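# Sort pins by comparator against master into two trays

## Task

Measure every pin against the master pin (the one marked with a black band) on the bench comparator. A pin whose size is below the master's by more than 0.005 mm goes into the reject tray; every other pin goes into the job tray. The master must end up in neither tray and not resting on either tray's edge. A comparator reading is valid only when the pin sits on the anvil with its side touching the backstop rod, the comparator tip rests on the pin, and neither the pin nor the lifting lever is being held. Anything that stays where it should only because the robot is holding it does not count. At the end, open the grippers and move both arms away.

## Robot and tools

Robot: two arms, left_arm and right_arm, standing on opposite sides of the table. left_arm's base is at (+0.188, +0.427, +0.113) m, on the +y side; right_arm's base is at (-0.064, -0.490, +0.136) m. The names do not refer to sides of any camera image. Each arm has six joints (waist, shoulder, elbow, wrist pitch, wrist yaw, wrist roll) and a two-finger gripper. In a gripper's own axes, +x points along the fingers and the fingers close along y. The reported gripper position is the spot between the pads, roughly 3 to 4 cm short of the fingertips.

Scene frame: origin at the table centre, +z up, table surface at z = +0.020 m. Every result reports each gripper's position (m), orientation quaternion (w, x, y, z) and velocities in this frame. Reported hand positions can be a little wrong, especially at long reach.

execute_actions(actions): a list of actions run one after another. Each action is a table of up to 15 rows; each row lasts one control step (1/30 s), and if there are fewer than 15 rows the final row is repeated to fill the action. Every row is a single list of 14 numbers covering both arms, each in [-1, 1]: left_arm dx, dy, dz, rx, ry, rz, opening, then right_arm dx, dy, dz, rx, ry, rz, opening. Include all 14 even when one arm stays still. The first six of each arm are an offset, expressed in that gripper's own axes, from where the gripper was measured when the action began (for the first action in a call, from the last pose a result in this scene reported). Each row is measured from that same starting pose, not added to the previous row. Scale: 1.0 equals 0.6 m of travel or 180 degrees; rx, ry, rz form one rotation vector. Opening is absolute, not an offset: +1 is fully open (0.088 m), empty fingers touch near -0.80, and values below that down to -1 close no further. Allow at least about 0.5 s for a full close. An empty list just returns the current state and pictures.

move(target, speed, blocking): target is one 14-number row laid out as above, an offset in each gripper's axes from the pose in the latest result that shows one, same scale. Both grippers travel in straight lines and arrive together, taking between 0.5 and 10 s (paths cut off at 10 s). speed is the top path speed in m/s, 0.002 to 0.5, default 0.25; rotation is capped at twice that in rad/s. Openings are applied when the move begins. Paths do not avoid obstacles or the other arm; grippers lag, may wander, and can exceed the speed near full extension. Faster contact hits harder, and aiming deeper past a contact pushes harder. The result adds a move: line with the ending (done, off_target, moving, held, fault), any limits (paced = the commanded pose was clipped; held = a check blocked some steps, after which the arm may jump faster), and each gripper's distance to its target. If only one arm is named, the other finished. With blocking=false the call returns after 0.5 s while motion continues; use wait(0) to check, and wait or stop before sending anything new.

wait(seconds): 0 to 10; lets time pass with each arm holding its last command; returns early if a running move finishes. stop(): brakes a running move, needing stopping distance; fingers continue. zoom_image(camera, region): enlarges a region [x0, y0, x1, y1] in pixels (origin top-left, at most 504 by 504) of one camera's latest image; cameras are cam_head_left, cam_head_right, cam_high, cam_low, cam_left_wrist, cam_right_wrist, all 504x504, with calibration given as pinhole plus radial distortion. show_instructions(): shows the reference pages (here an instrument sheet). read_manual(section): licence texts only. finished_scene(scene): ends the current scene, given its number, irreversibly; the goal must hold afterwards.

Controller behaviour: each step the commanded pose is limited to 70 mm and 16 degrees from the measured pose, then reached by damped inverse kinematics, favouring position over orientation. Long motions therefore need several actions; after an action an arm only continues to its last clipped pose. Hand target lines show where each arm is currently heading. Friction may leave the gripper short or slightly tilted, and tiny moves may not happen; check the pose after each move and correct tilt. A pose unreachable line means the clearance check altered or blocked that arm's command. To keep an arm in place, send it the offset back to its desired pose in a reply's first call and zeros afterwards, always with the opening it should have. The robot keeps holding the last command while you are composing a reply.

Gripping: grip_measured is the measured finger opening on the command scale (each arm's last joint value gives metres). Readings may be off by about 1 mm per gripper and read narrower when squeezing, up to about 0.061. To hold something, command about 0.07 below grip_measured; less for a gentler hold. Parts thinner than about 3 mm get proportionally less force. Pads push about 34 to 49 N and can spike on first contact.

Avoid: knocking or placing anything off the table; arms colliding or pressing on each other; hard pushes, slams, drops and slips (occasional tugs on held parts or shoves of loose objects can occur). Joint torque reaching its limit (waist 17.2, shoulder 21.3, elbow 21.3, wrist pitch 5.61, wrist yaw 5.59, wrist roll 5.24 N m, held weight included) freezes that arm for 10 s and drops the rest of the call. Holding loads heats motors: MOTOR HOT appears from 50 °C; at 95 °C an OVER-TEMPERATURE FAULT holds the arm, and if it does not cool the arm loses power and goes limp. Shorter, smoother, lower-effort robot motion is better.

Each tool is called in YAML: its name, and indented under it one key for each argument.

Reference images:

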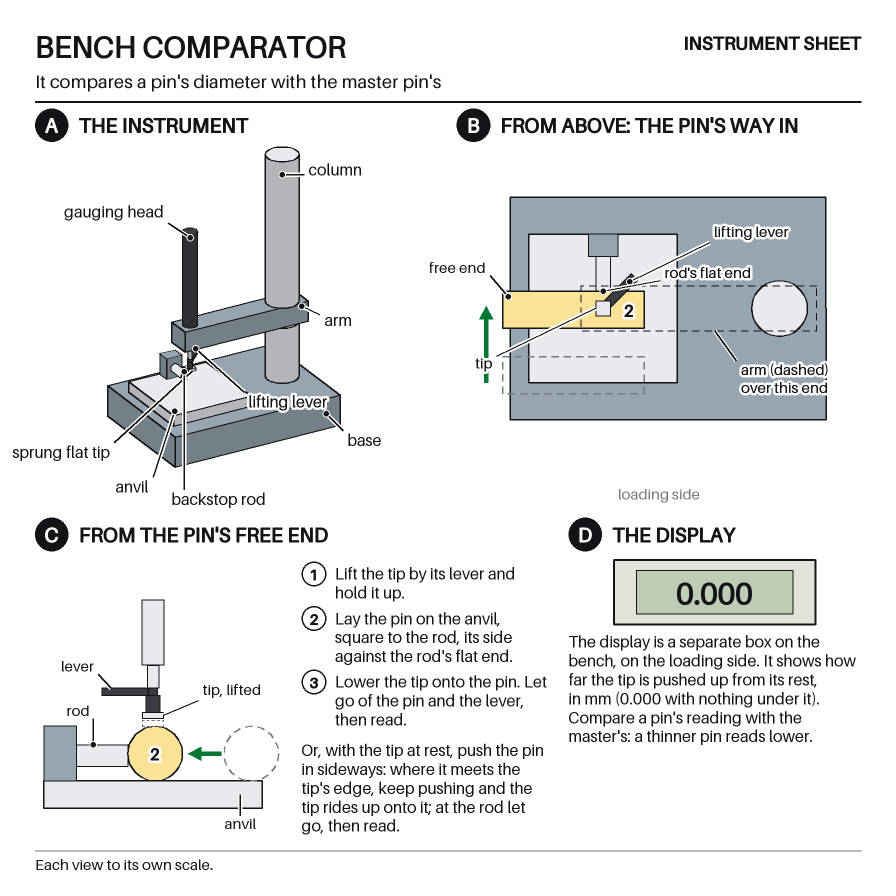

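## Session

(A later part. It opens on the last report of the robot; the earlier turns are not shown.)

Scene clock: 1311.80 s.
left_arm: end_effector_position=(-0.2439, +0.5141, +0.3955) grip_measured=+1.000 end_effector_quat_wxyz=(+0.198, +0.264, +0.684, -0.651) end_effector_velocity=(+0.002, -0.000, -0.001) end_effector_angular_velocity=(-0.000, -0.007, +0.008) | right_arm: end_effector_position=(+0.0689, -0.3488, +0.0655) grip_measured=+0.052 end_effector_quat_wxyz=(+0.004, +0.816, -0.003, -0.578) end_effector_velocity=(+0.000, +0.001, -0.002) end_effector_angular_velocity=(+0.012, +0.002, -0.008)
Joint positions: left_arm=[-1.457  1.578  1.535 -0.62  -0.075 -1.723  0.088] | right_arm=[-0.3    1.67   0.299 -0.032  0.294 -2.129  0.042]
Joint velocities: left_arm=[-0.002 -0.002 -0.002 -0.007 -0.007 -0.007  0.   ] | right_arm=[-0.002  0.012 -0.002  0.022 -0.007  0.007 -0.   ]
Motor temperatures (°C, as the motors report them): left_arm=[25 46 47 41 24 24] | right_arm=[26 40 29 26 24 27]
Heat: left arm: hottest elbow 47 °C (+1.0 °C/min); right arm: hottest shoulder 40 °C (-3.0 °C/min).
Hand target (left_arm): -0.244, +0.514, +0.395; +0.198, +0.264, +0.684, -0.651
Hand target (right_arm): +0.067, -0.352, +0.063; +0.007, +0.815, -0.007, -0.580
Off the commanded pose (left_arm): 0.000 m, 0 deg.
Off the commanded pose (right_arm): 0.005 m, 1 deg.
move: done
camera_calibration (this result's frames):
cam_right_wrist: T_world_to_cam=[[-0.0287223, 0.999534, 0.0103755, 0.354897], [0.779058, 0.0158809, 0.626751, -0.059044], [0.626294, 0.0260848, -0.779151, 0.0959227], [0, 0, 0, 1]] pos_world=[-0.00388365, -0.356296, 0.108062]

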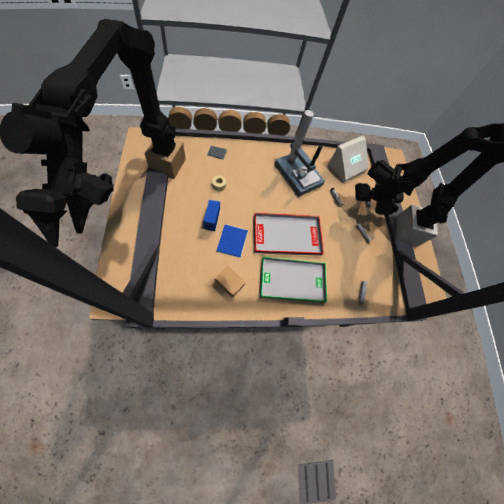

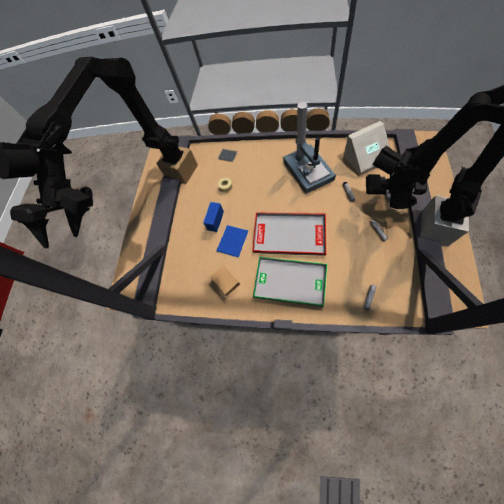

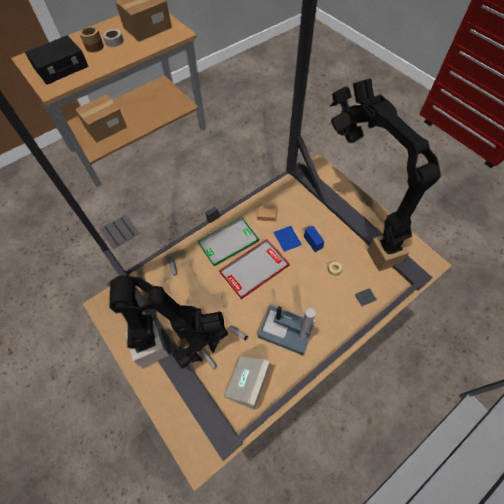

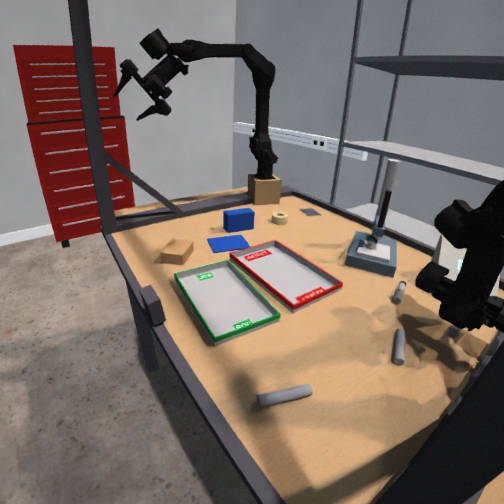

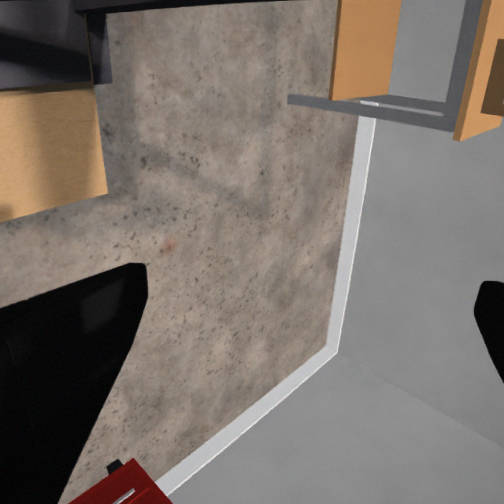

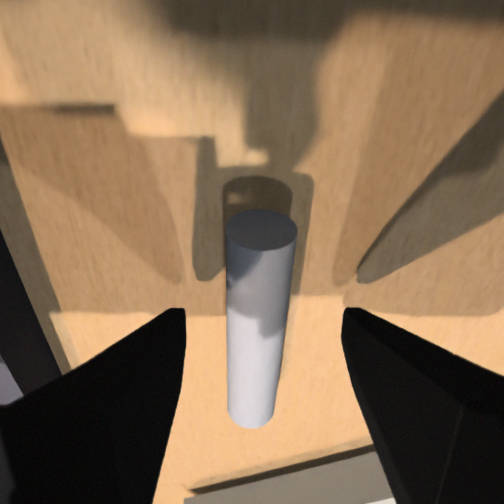

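move:
  target: [0,0,0,0,0,0,1, 0.009,0,0.002,0,0,0,0.05]
  speed: 0.03

execute_actions:
  actions:
    - [[0,0,0,0,0,0,1, 0,0,0,0,0,0,-0.8]]
    - [[0,0,0,0,0,0,1, 0,0,0,0,0,0,-0.8]]

move:
  target: [0,0,0,0,0,0,1, -0.099,0,-0.036,0,0,0,-0.8]
  speed: 0.1

Scene clock: 1341.63 s.
left_arm: end_effector_position=(-0.2439, +0.5141, +0.3955) grip_measured=+1.000 end_effector_quat_wxyz=(+0.198, +0.264, +0.684, -0.651) end_effector_velocity=(+0.002, -0.000, -0.003) end_effector_angular_velocity=(-0.001, -0.012, +0.008) | right_arm: end_effector_position=(+0.0704, -0.3462, +0.0622) grip_measured=+0.052 end_effector_quat_wxyz=(+0.000, +0.817, +0.000, -0.576) end_effector_velocity=(-0.000, -0.001, -0.002) end_effector_angular_velocity=(-0.001, +0.007, +0.001)
Joint positions: left_arm=[-1.457  1.578  1.535 -0.62  -0.075 -1.723  0.088] | right_arm=[-0.3    1.697  0.299  0.006  0.294 -2.129  0.042]
Joint velocities: left_arm=[-0.002 -0.002 -0.007 -0.007 -0.007 -0.007  0.   ] | right_arm=[-0.007  0.007 -0.002  0.007 -0.007 -0.007 -0.   ]
Motor temperatures (°C, as the motors report them): left_arm=[25 46 47 41 24 24] | right_arm=[26 39 28 26 24 27]
Heat: left arm: hottest elbow 47 °C (+1.0 °C/min); right arm: hottest shoulder 39 °C (-2.0 °C/min).
Hand target (left_arm): -0.244, +0.514, +0.395; +0.198, +0.264, +0.684, -0.651
Hand target (right_arm): +0.069, -0.349, +0.060; +0.004, +0.816, -0.003, -0.578
Off the commanded pose (left_arm): 0.000 m, 0 deg.
Off the commanded pose (right_arm): 0.004 m, 1 deg.
move: done
camera_calibration (this result's frames):
cam_right_wrist: T_world_to_cam=[[-0.0288029, 0.999396, 0.0194253, 0.351763], [0.775656, 0.0100884, 0.631075, -0.0602583], [0.630498, 0.0332441, -0.775478, 0.0942941], [0, 0, 0, 1]] pos_world=[-0.00258076, -0.354077, 0.104317]

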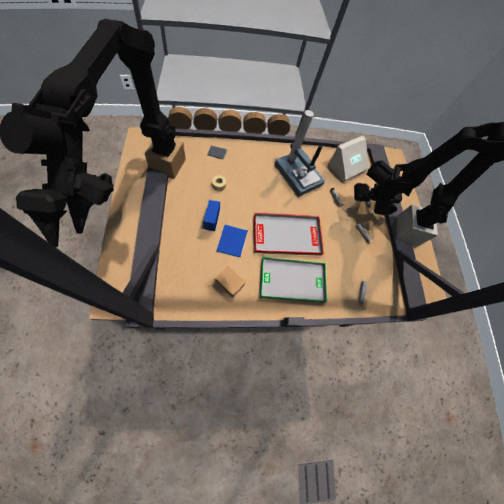

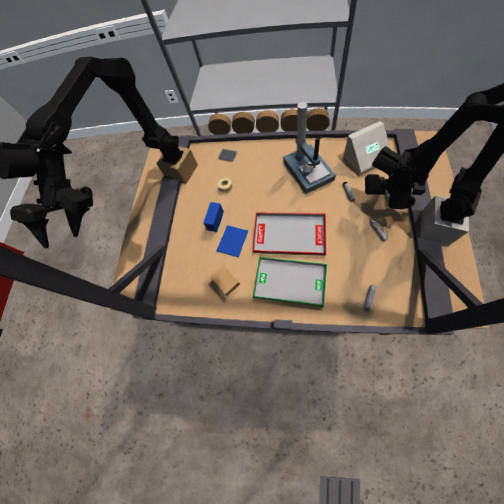

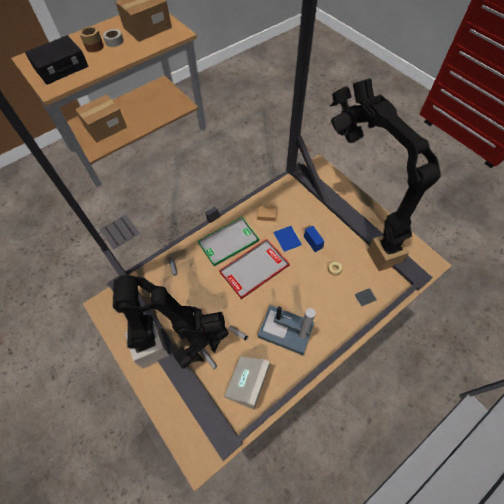

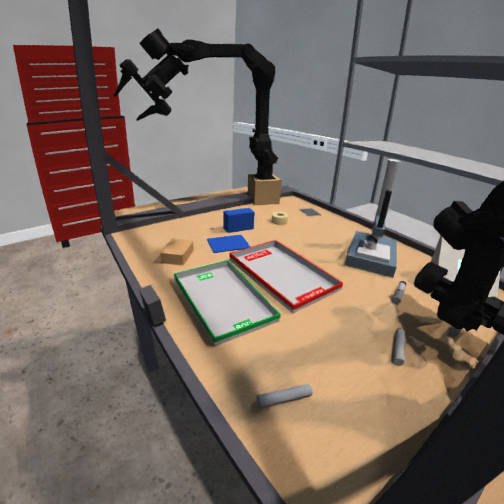

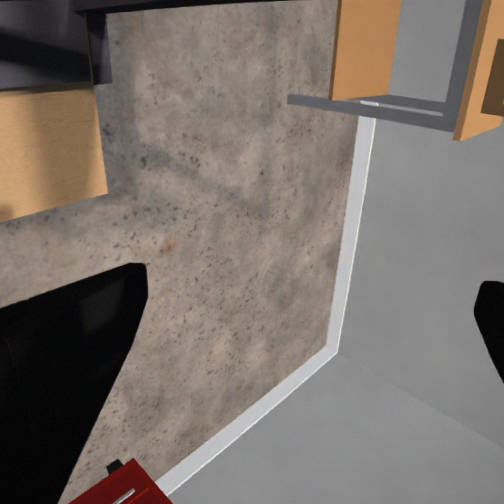

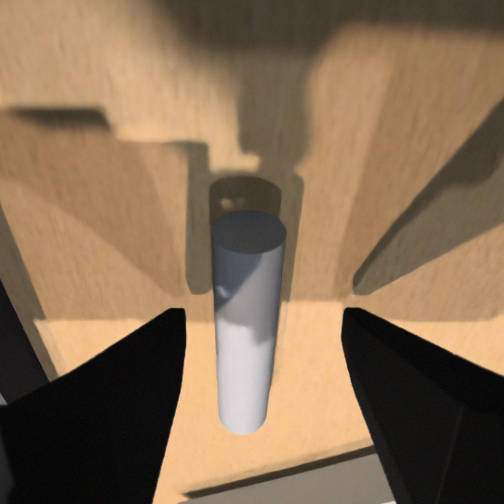

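Scene clock: 1342.63 s.
left_arm: end_effector_position=(-0.2439, +0.5141, +0.3955) grip_measured=+1.000 end_effector_quat_wxyz=(+0.198, +0.264, +0.684, -0.651) end_effector_velocity=(+0.002, -0.001, +0.001) end_effector_angular_velocity=(+0.024, -0.005, +0.026) | right_arm: end_effector_position=(+0.0705, -0.3463, +0.0623) grip_measured=-0.540 end_effector_quat_wxyz=(+0.000, +0.818, -0.000, -0.576) end_effector_velocity=(+0.002, -0.000, +0.001) end_effector_angular_velocity=(+0.000, -0.010, +0.003)
Joint positions: left_arm=[-1.457  1.578  1.535 -0.62  -0.075 -1.723  0.088] | right_arm=[-0.3    1.697  0.299  0.006  0.295 -2.129  0.013]
Joint velocities: left_arm=[-0.002 -0.007 -0.002 -0.007 -0.007 -0.037  0.   ] | right_arm=[-0.002 -0.002 -0.002  0.007  0.007 -0.007 -0.   ]
Motor temperatures (°C, as the motors report them): left_arm=[25 46 47 41 24 24] | right_arm=[26 39 28 26 24 27]
Heat: left arm: hottest elbow 47 °C (+1.0 °C/min); right arm: hottest shoulder 39 °C (-2.0 °C/min).
Hand target (left_arm): -0.244, +0.514, +0.395; +0.198, +0.264, +0.684, -0.651
Hand target (right_arm): +0.071, -0.346, +0.062; +0.000, +0.818, -0.000, -0.576
Off the commanded pose (left_arm): 0.000 m, 0 deg.
Off the commanded pose (right_arm): 0.000 m, 0 deg.
camera_calibration (this result's frames):
cam_right_wrist: T_world_to_cam=[[-0.0286799, 0.999408, 0.0190266, 0.351846], [0.775249, 0.0102234, 0.631574, -0.0603051], [0.631005, 0.0328639, -0.775082, 0.0940717], [0, 0, 0, 1]] pos_world=[-0.00251734, -0.354112, 0.104306]

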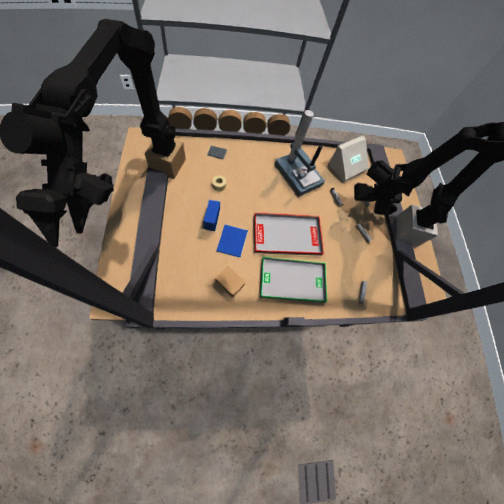

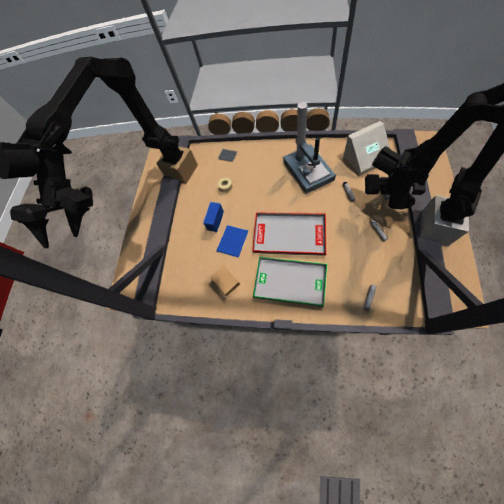

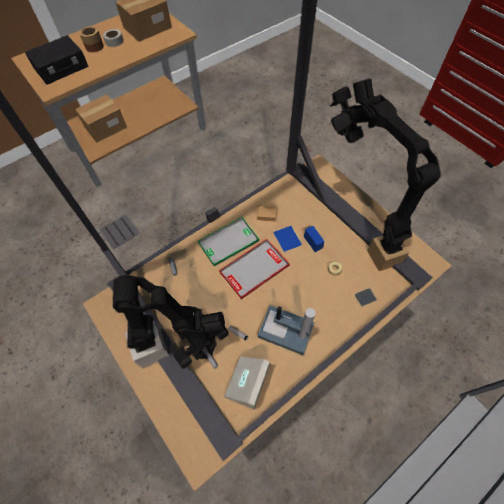

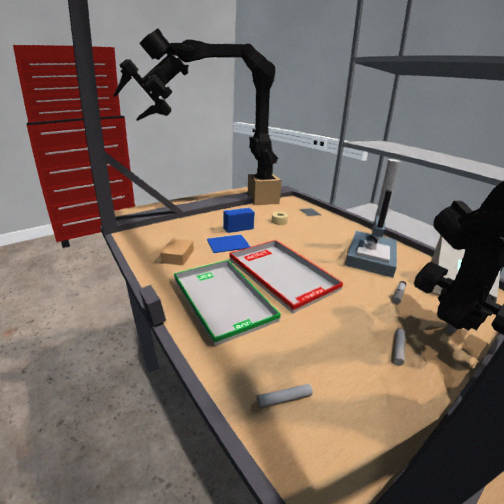

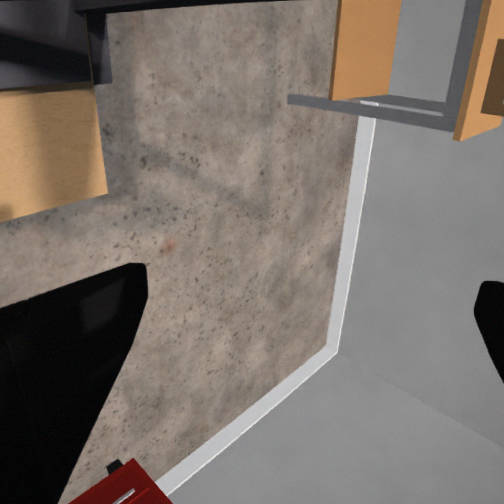

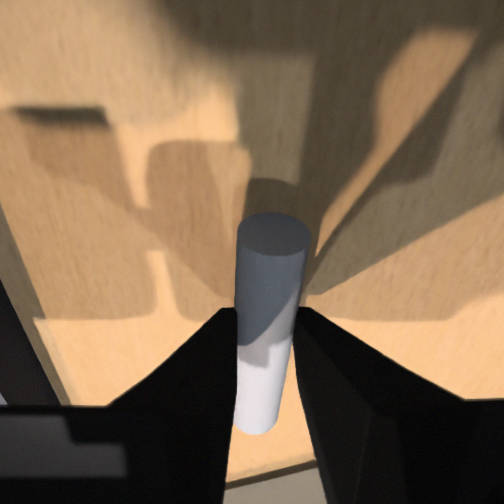

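Scene clock: 1343.77 s.
left_arm: end_effector_position=(-0.2439, +0.5141, +0.3955) grip_measured=+1.000 end_effector_quat_wxyz=(+0.198, +0.264, +0.684, -0.651) end_effector_velocity=(+0.002, -0.001, +0.001) end_effector_angular_velocity=(+0.001, -0.002, +0.008) | right_arm: end_effector_position=(+0.0677, -0.3517, +0.1197) grip_measured=-0.540 end_effector_quat_wxyz=(+0.008, +0.814, -0.007, -0.581) end_effector_velocity=(-0.001, -0.002, +0.002) end_effector_angular_velocity=(-0.005, +0.010, +0.001)
Joint positions: left_arm=[-1.457  1.578  1.535 -0.62  -0.075 -1.723  0.088] | right_arm=[-0.302  1.367  0.39  -0.439  0.295 -2.129  0.013]
Joint velocities: left_arm=[-0.002 -0.007 -0.002 -0.007 -0.007 -0.007  0.   ] | right_arm=[-0.007 -0.012  0.002 -0.022 -0.007 -0.007 -0.   ]
Motor temperatures (°C, as the motors report them): left_arm=[25 46 47 41 24 24] | right_arm=[26 39 28 26 24 27]
Heat: left arm: hottest elbow 47 °C (+0.0 °C/min); right arm: hottest shoulder 39 °C (-2.0 °C/min).
Hand target (left_arm): -0.244, +0.514, +0.395; +0.198, +0.264, +0.684, -0.651
Hand target (right_arm): +0.071, -0.346, +0.125; +0.000, +0.818, -0.000, -0.576
Off the commanded pose (left_arm): 0.000 m, 0 deg.
Off the commanded pose (right_arm): 0.009 m, 1 deg.
move: off_target (right_arm)
camera_calibration (this result's frames):
cam_right_wrist: T_world_to_cam=[[-0.0266656, 0.999644, -0.00133855, 0.358545], [0.782919, 0.021717, 0.621744, -0.089614], [0.621552, 0.0155312, -0.783219, 0.136027], [0, 0, 0, 1]] pos_world=[-0.00482668, -0.358583, 0.162736]

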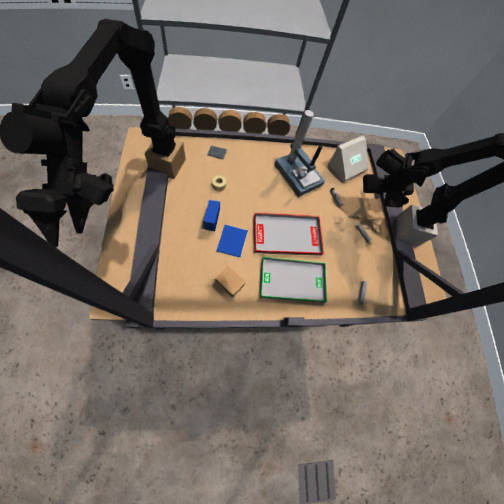

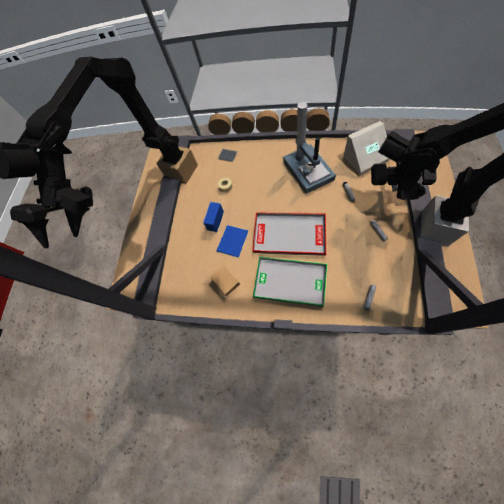

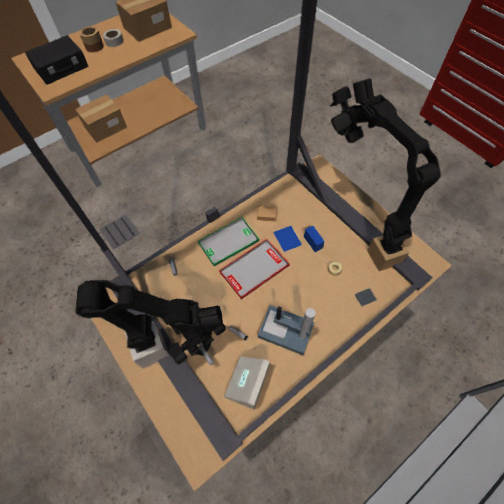

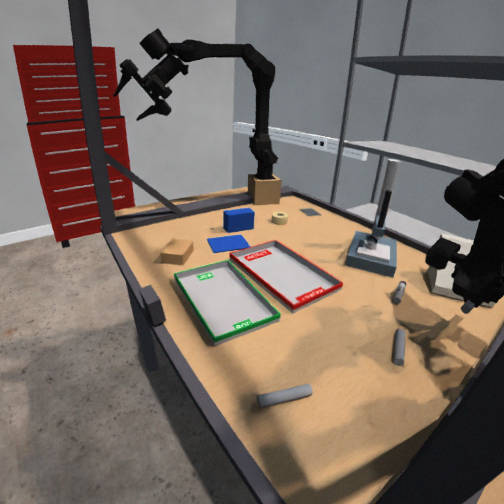

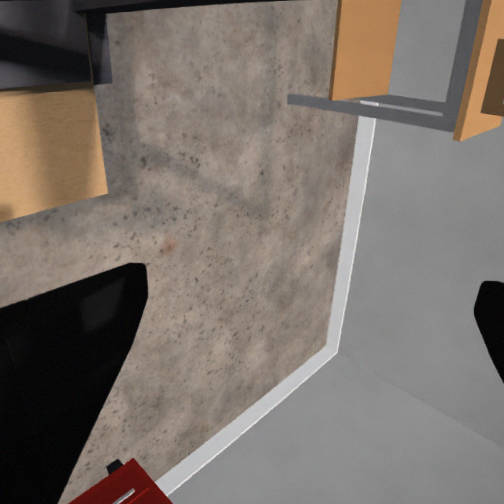

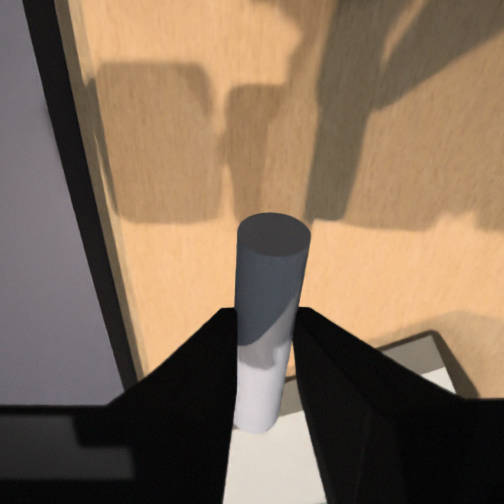

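move:
  target: [0,0,0,0,0,0,1, 0.015,-0.345,-0.080,-0.157,0,-0.057,-0.8]
  speed: 0.12

Scene clock: 1357.63 s.
left_arm: end_effector_position=(-0.2439, +0.5141, +0.3955) grip_measured=+1.000 end_effector_quat_wxyz=(+0.198, +0.264, +0.684, -0.651) end_effector_velocity=(+0.002, -0.003, +0.001) end_effector_angular_velocity=(-0.008, -0.000, +0.019) | right_arm: end_effector_position=(+0.1157, -0.1493, +0.1226) grip_measured=-0.540 end_effector_quat_wxyz=(+0.153, +0.786, +0.202, -0.564) end_effector_velocity=(+0.001, -0.003, -0.004) end_effector_angular_velocity=(-0.024, +0.016, +0.001)
Joint positions: left_arm=[-1.457  1.578  1.535 -0.62  -0.075 -1.723  0.088] | right_arm=[-0.177  1.989  1.112 -0.441  0.201 -2.519  0.013]
Joint velocities: left_arm=[-0.002 -0.007 -0.002 -0.007 -0.022 -0.007  0.   ] | right_arm=[-0.007  0.017  0.012 -0.022 -0.007 -0.007  0.   ]
Motor temperatures (°C, as the motors report them): left_arm=[25 47 47 41 24 24] | right_arm=[26 39 30 26 24 27]
Heat: left arm: hottest shoulder 47 °C (+0.0 °C/min); right arm: hottest shoulder 39 °C (-2.0 °C/min).
Hand target (left_arm): -0.244, +0.514, +0.395; +0.198, +0.264, +0.684, -0.651
Hand target (right_arm): +0.116, -0.145, +0.123; +0.155, +0.785, +0.207, -0.563
Off the commanded pose (left_arm): 0.000 m, 0 deg.
Off the commanded pose (right_arm): 0.005 m, 1 deg.
move: done
camera_calibration (this result's frames):
cam_right_wrist: T_world_to_cam=[[-0.51429, 0.857566, 0.0092446, 0.191355], [0.679574, 0.400924, 0.614361, -0.0639359], [0.523149, 0.322243, -0.788971, 0.163265], [0, 0, 0, 1]] pos_world=[0.0564493, -0.191077, 0.166322]

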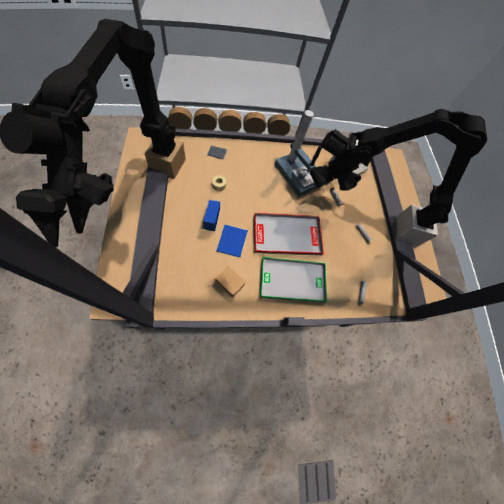

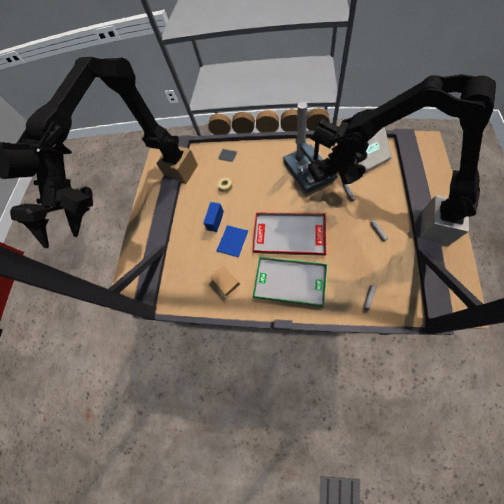

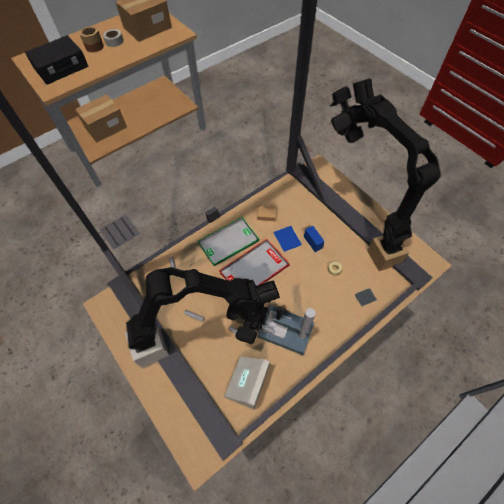

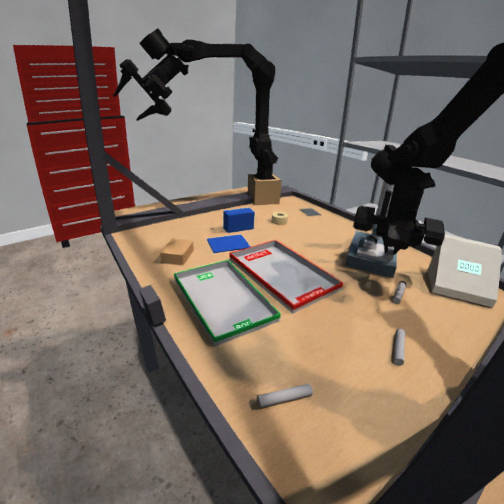

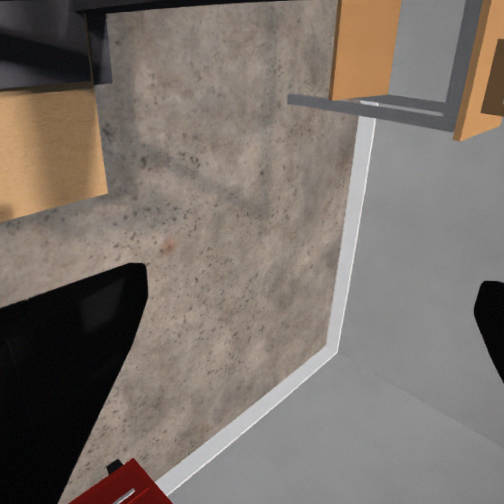

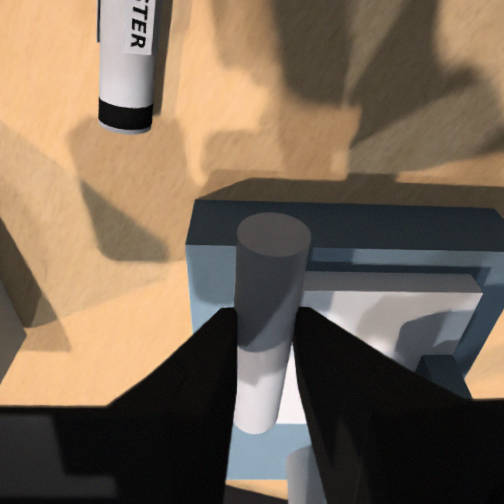

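move:
  target: [0,0,0,0,0,0,1, 0.002,-0.019,-0.010,0,0,0,-0.8]
  speed: 0.04

move:
  target: [0,0,0,0,0,0,1, 0.018,0,0.0065,0,0,0,-0.8]
  speed: 0.03

Scene clock: 1381.90 s.
left_arm: end_effector_position=(-0.2439, +0.5141, +0.3955) grip_measured=+1.000 end_effector_quat_wxyz=(+0.198, +0.264, +0.684, -0.651) end_effector_velocity=(+0.002, -0.000, -0.001) end_effector_angular_velocity=(+0.011, -0.008, +0.017) | right_arm: end_effector_position=(+0.1144, -0.1405, +0.1233) grip_measured=-0.540 end_effector_quat_wxyz=(+0.155, +0.784, +0.204, -0.566) end_effector_velocity=(-0.003, -0.002, -0.002) end_effector_angular_velocity=(-0.024, +0.012, +0.025)
Joint positions: left_arm=[-1.457  1.578  1.535 -0.62  -0.075 -1.723  0.088] | right_arm=[-0.165  2.013  1.154 -0.464  0.201 -2.511  0.013]
Joint velocities: left_arm=[-0.002 -0.002 -0.002 -0.007 -0.007 -0.022  0.   ] | right_arm=[ 0.002  0.007  0.007 -0.022 -0.007 -0.022 -0.   ]
Motor temperatures (°C, as the motors report them): left_arm=[25 47 47 41 24 24] | right_arm=[26 42 33 26 24 27]
Heat: left arm: hottest shoulder 47 °C (+0.0 °C/min); right arm: hottest shoulder 42 °C (+2.0 °C/min).
Hand target (left_arm): -0.244, +0.514, +0.395; +0.198, +0.264, +0.684, -0.651
Hand target (right_arm): +0.115, -0.136, +0.123; +0.153, +0.786, +0.202, -0.564
Off the commanded pose (left_arm): 0.000 m, 0 deg.
Off the commanded pose (right_arm): 0.004 m, 0 deg.
move: done
camera_calibration (this result's frames):
cam_right_wrist: T_world_to_cam=[[-0.517952, 0.855365, 0.00870391, 0.183313], [0.680126, 0.405625, 0.610652, -0.0659568], [0.5188, 0.322208, -0.791851, 0.162503], [0, 0, 0, 1]] pos_world=[0.0555, -0.182406, 0.167359]

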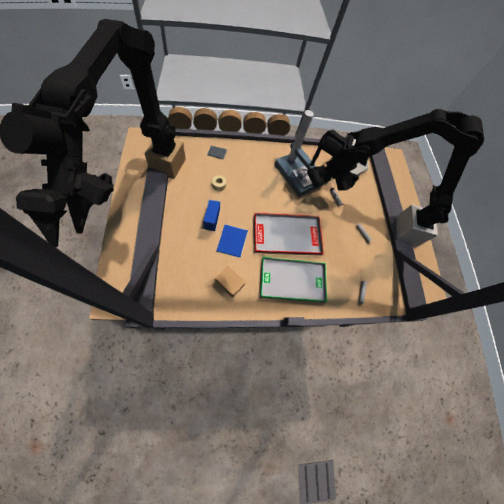

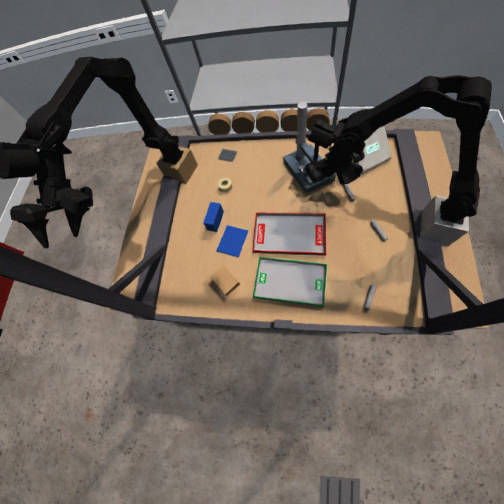

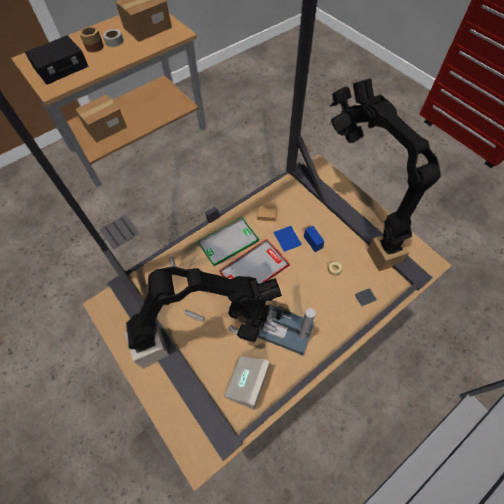

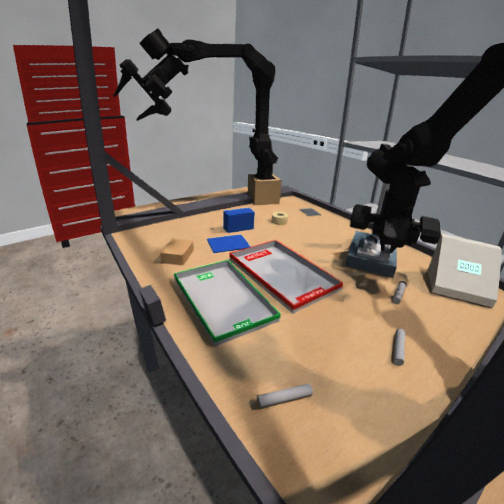

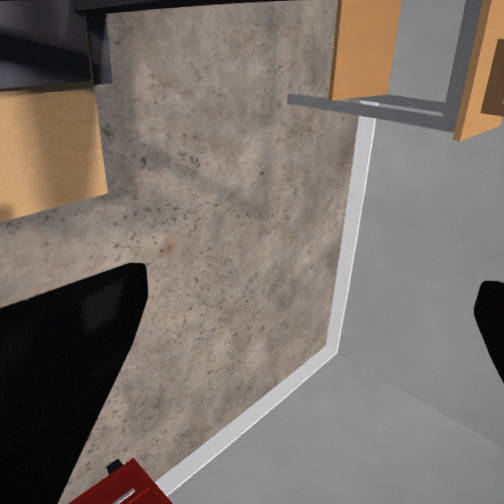

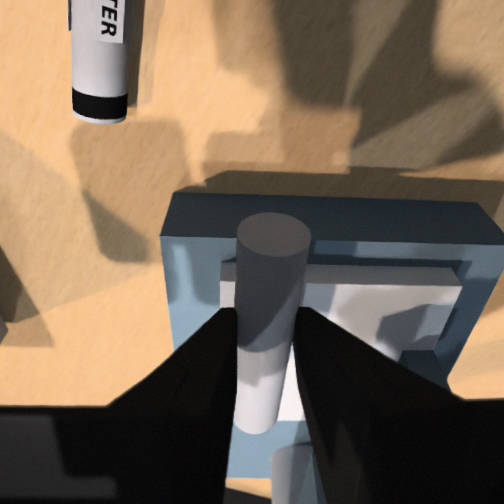

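Scene clock: 1382.67 s.
left_arm: end_effector_position=(-0.2439, +0.5141, +0.3955) grip_measured=+1.000 end_effector_quat_wxyz=(+0.198, +0.264, +0.684, -0.651) end_effector_velocity=(+0.002, -0.003, -0.006) end_effector_angular_velocity=(-0.002, -0.025, +0.028) | right_arm: end_effector_position=(+0.1152, -0.1386, +0.1169) grip_measured=-0.540 end_effector_quat_wxyz=(+0.151, +0.786, +0.206, -0.563) end_effector_velocity=(-0.002, +0.000, -0.001) end_effector_angular_velocity=(+0.004, +0.015, +0.024)
Joint positions: left_arm=[-1.457  1.578  1.535 -0.62  -0.075 -1.723  0.088] | right_arm=[-0.165  2.028  1.143 -0.427  0.201 -2.511  0.013]
Joint velocities: left_arm=[-0.002  0.002 -0.002 -0.022 -0.022 -0.022  0.   ] | right_arm=[-0.002 -0.002 -0.007  0.007 -0.022 -0.022 -0.   ]
Motor temperatures (°C, as the motors report them): left_arm=[25 47 47 41 24 24] | right_arm=[26 42 33 26 24 27]
Heat: left arm: hottest shoulder 47 °C (+0.0 °C/min); right arm: hottest shoulder 42 °C (+2.0 °C/min).
Hand target (left_arm): -0.244, +0.514, +0.395; +0.198, +0.264, +0.684, -0.651
Hand target (right_arm): +0.114, -0.141, +0.112; +0.155, +0.784, +0.204, -0.566
Off the commanded pose (left_arm): 0.000 m, 0 deg.
Off the commanded pose (right_arm): 0.006 m, 1 deg.
move: done
camera_calibration (this result's frames):
cam_right_wrist: T_world_to_cam=[[-0.518006, 0.855238, 0.0154411, 0.18136], [0.67741, 0.399141, 0.617902, -0.0648088], [0.52229, 0.330536, -0.786104, 0.156516], [0, 0, 0, 1]] pos_world=[0.0561008, -0.180972, 0.160283]

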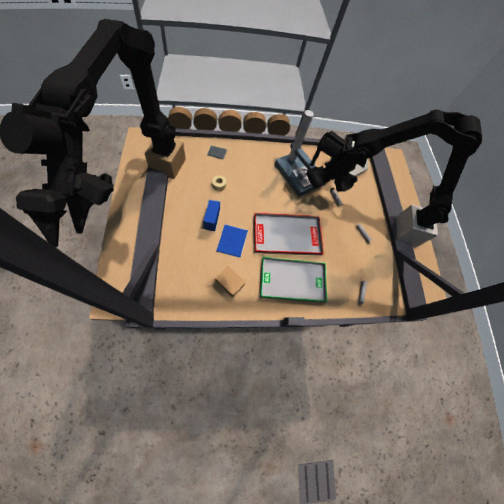

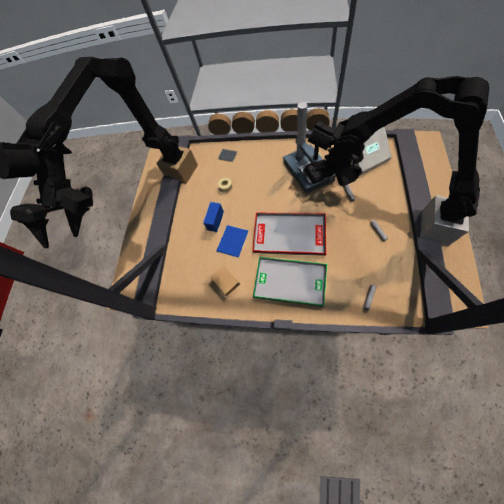

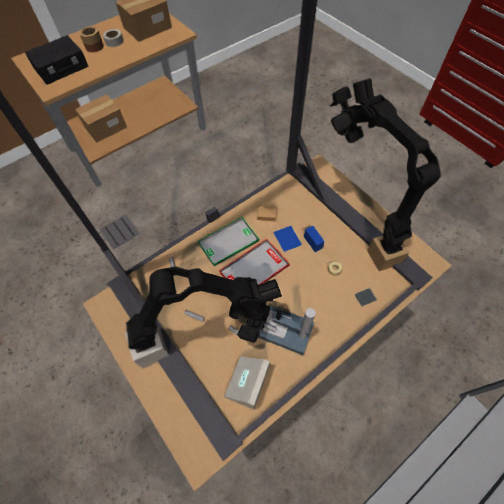

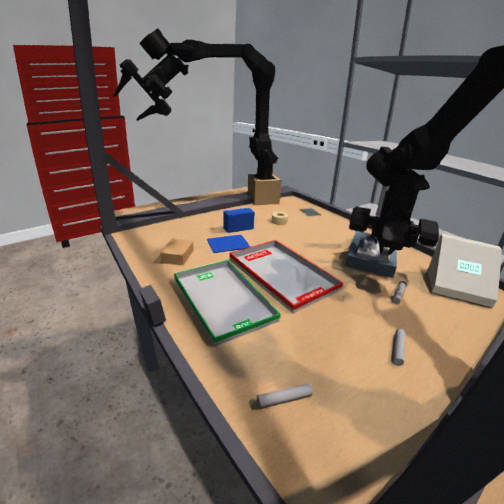

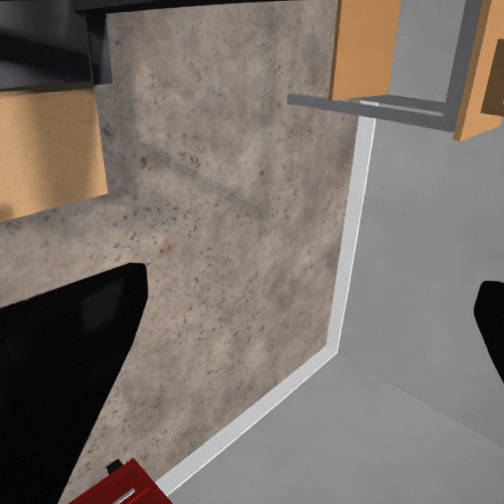

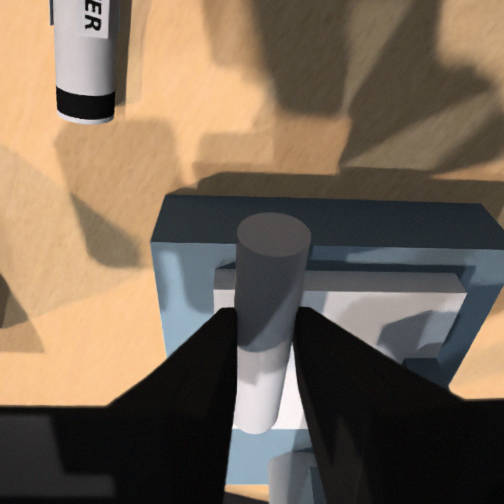

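move:
  target: [0,0,0,0,0,0,1, 0.0215,0,-0.004,0,0,0,-0.8]
  speed: 0.03

Scene clock: 1389.37 s.
left_arm: end_effector_position=(-0.2439, +0.5141, +0.3955) grip_measured=+1.000 end_effector_quat_wxyz=(+0.198, +0.264, +0.684, -0.651) end_effector_velocity=(-0.001, +0.000, -0.001) end_effector_angular_velocity=(-0.010, +0.004, -0.001) | right_arm: end_effector_position=(+0.1182, -0.1371, +0.1089) grip_measured=-0.540 end_effector_quat_wxyz=(+0.149, +0.786, +0.206, -0.563) end_effector_velocity=(-0.000, +0.005, +0.001) end_effector_angular_velocity=(+0.025, -0.001, -0.003)
Joint positions: left_arm=[-1.457  1.578  1.535 -0.62  -0.075 -1.723  0.088] | right_arm=[-0.172  2.054  1.143 -0.398  0.199 -2.515  0.013]
Joint velocities: left_arm=[-0.002  0.002 -0.002  0.007 -0.007  0.007  0.   ] | right_arm=[ 0.002 -0.002 -0.002  0.022 -0.007  0.007 -0.   ]
Motor temperatures (°C, as the motors report them): left_arm=[25 47 47 41 24 24] | right_arm=[26 42 32 26 24 27]
Heat: left arm: hottest shoulder 47 °C (+0.0 °C/min); right arm: hottest shoulder 42 °C (+3.0 °C/min).
Hand target (left_arm): -0.244, +0.514, +0.395; +0.198, +0.264, +0.684, -0.651
Hand target (right_arm): +0.121, -0.136, +0.106; +0.151, +0.786, +0.206, -0.563
Off the commanded pose (left_arm): 0.000 m, 0 deg.
Off the commanded pose (right_arm): 0.005 m, 0 deg.
move: done
camera_calibration (this result's frames):
cam_right_wrist: T_world_to_cam=[[-0.516219, 0.856279, 0.0174258, 0.181434], [0.677891, 0.396072, 0.619347, -0.0631682], [0.523432, 0.331532, -0.784924, 0.147993], [0, 0, 0, 1]] pos_world=[0.0590168, -0.179403, 0.152125]

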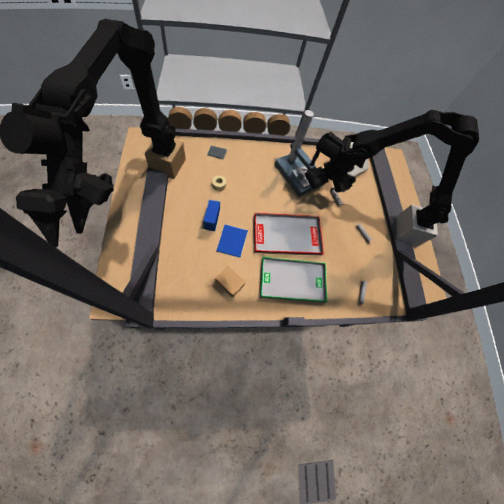

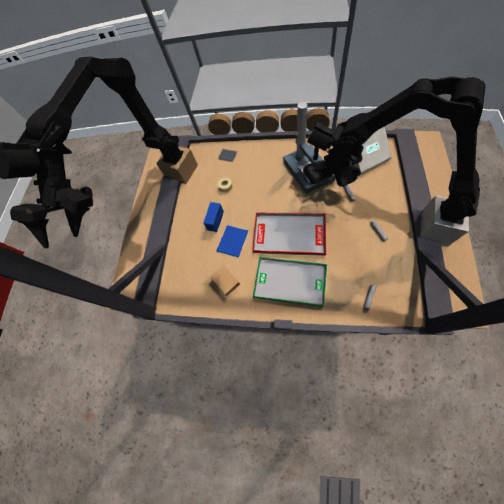

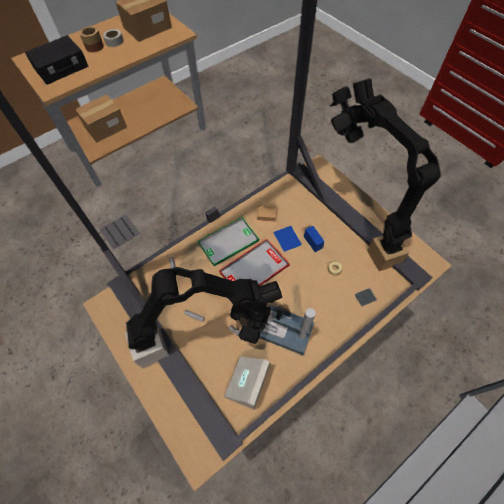

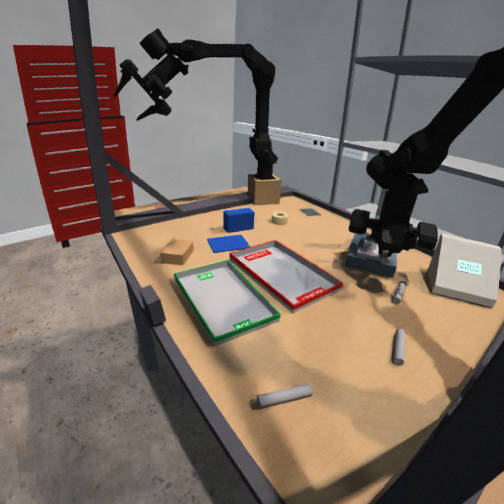

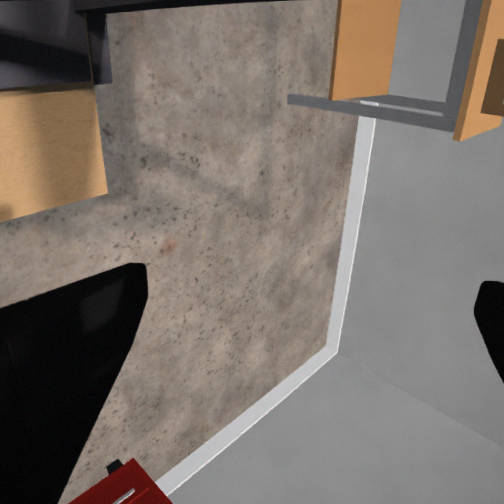

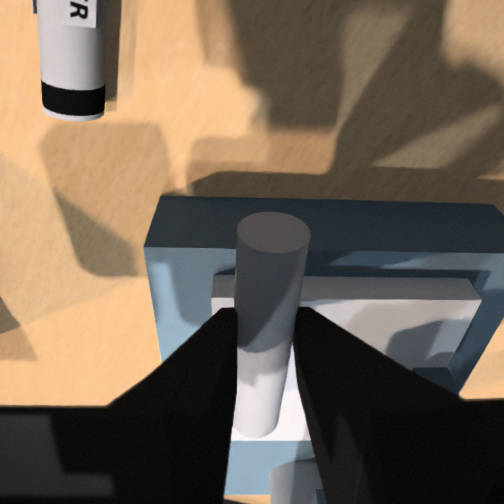

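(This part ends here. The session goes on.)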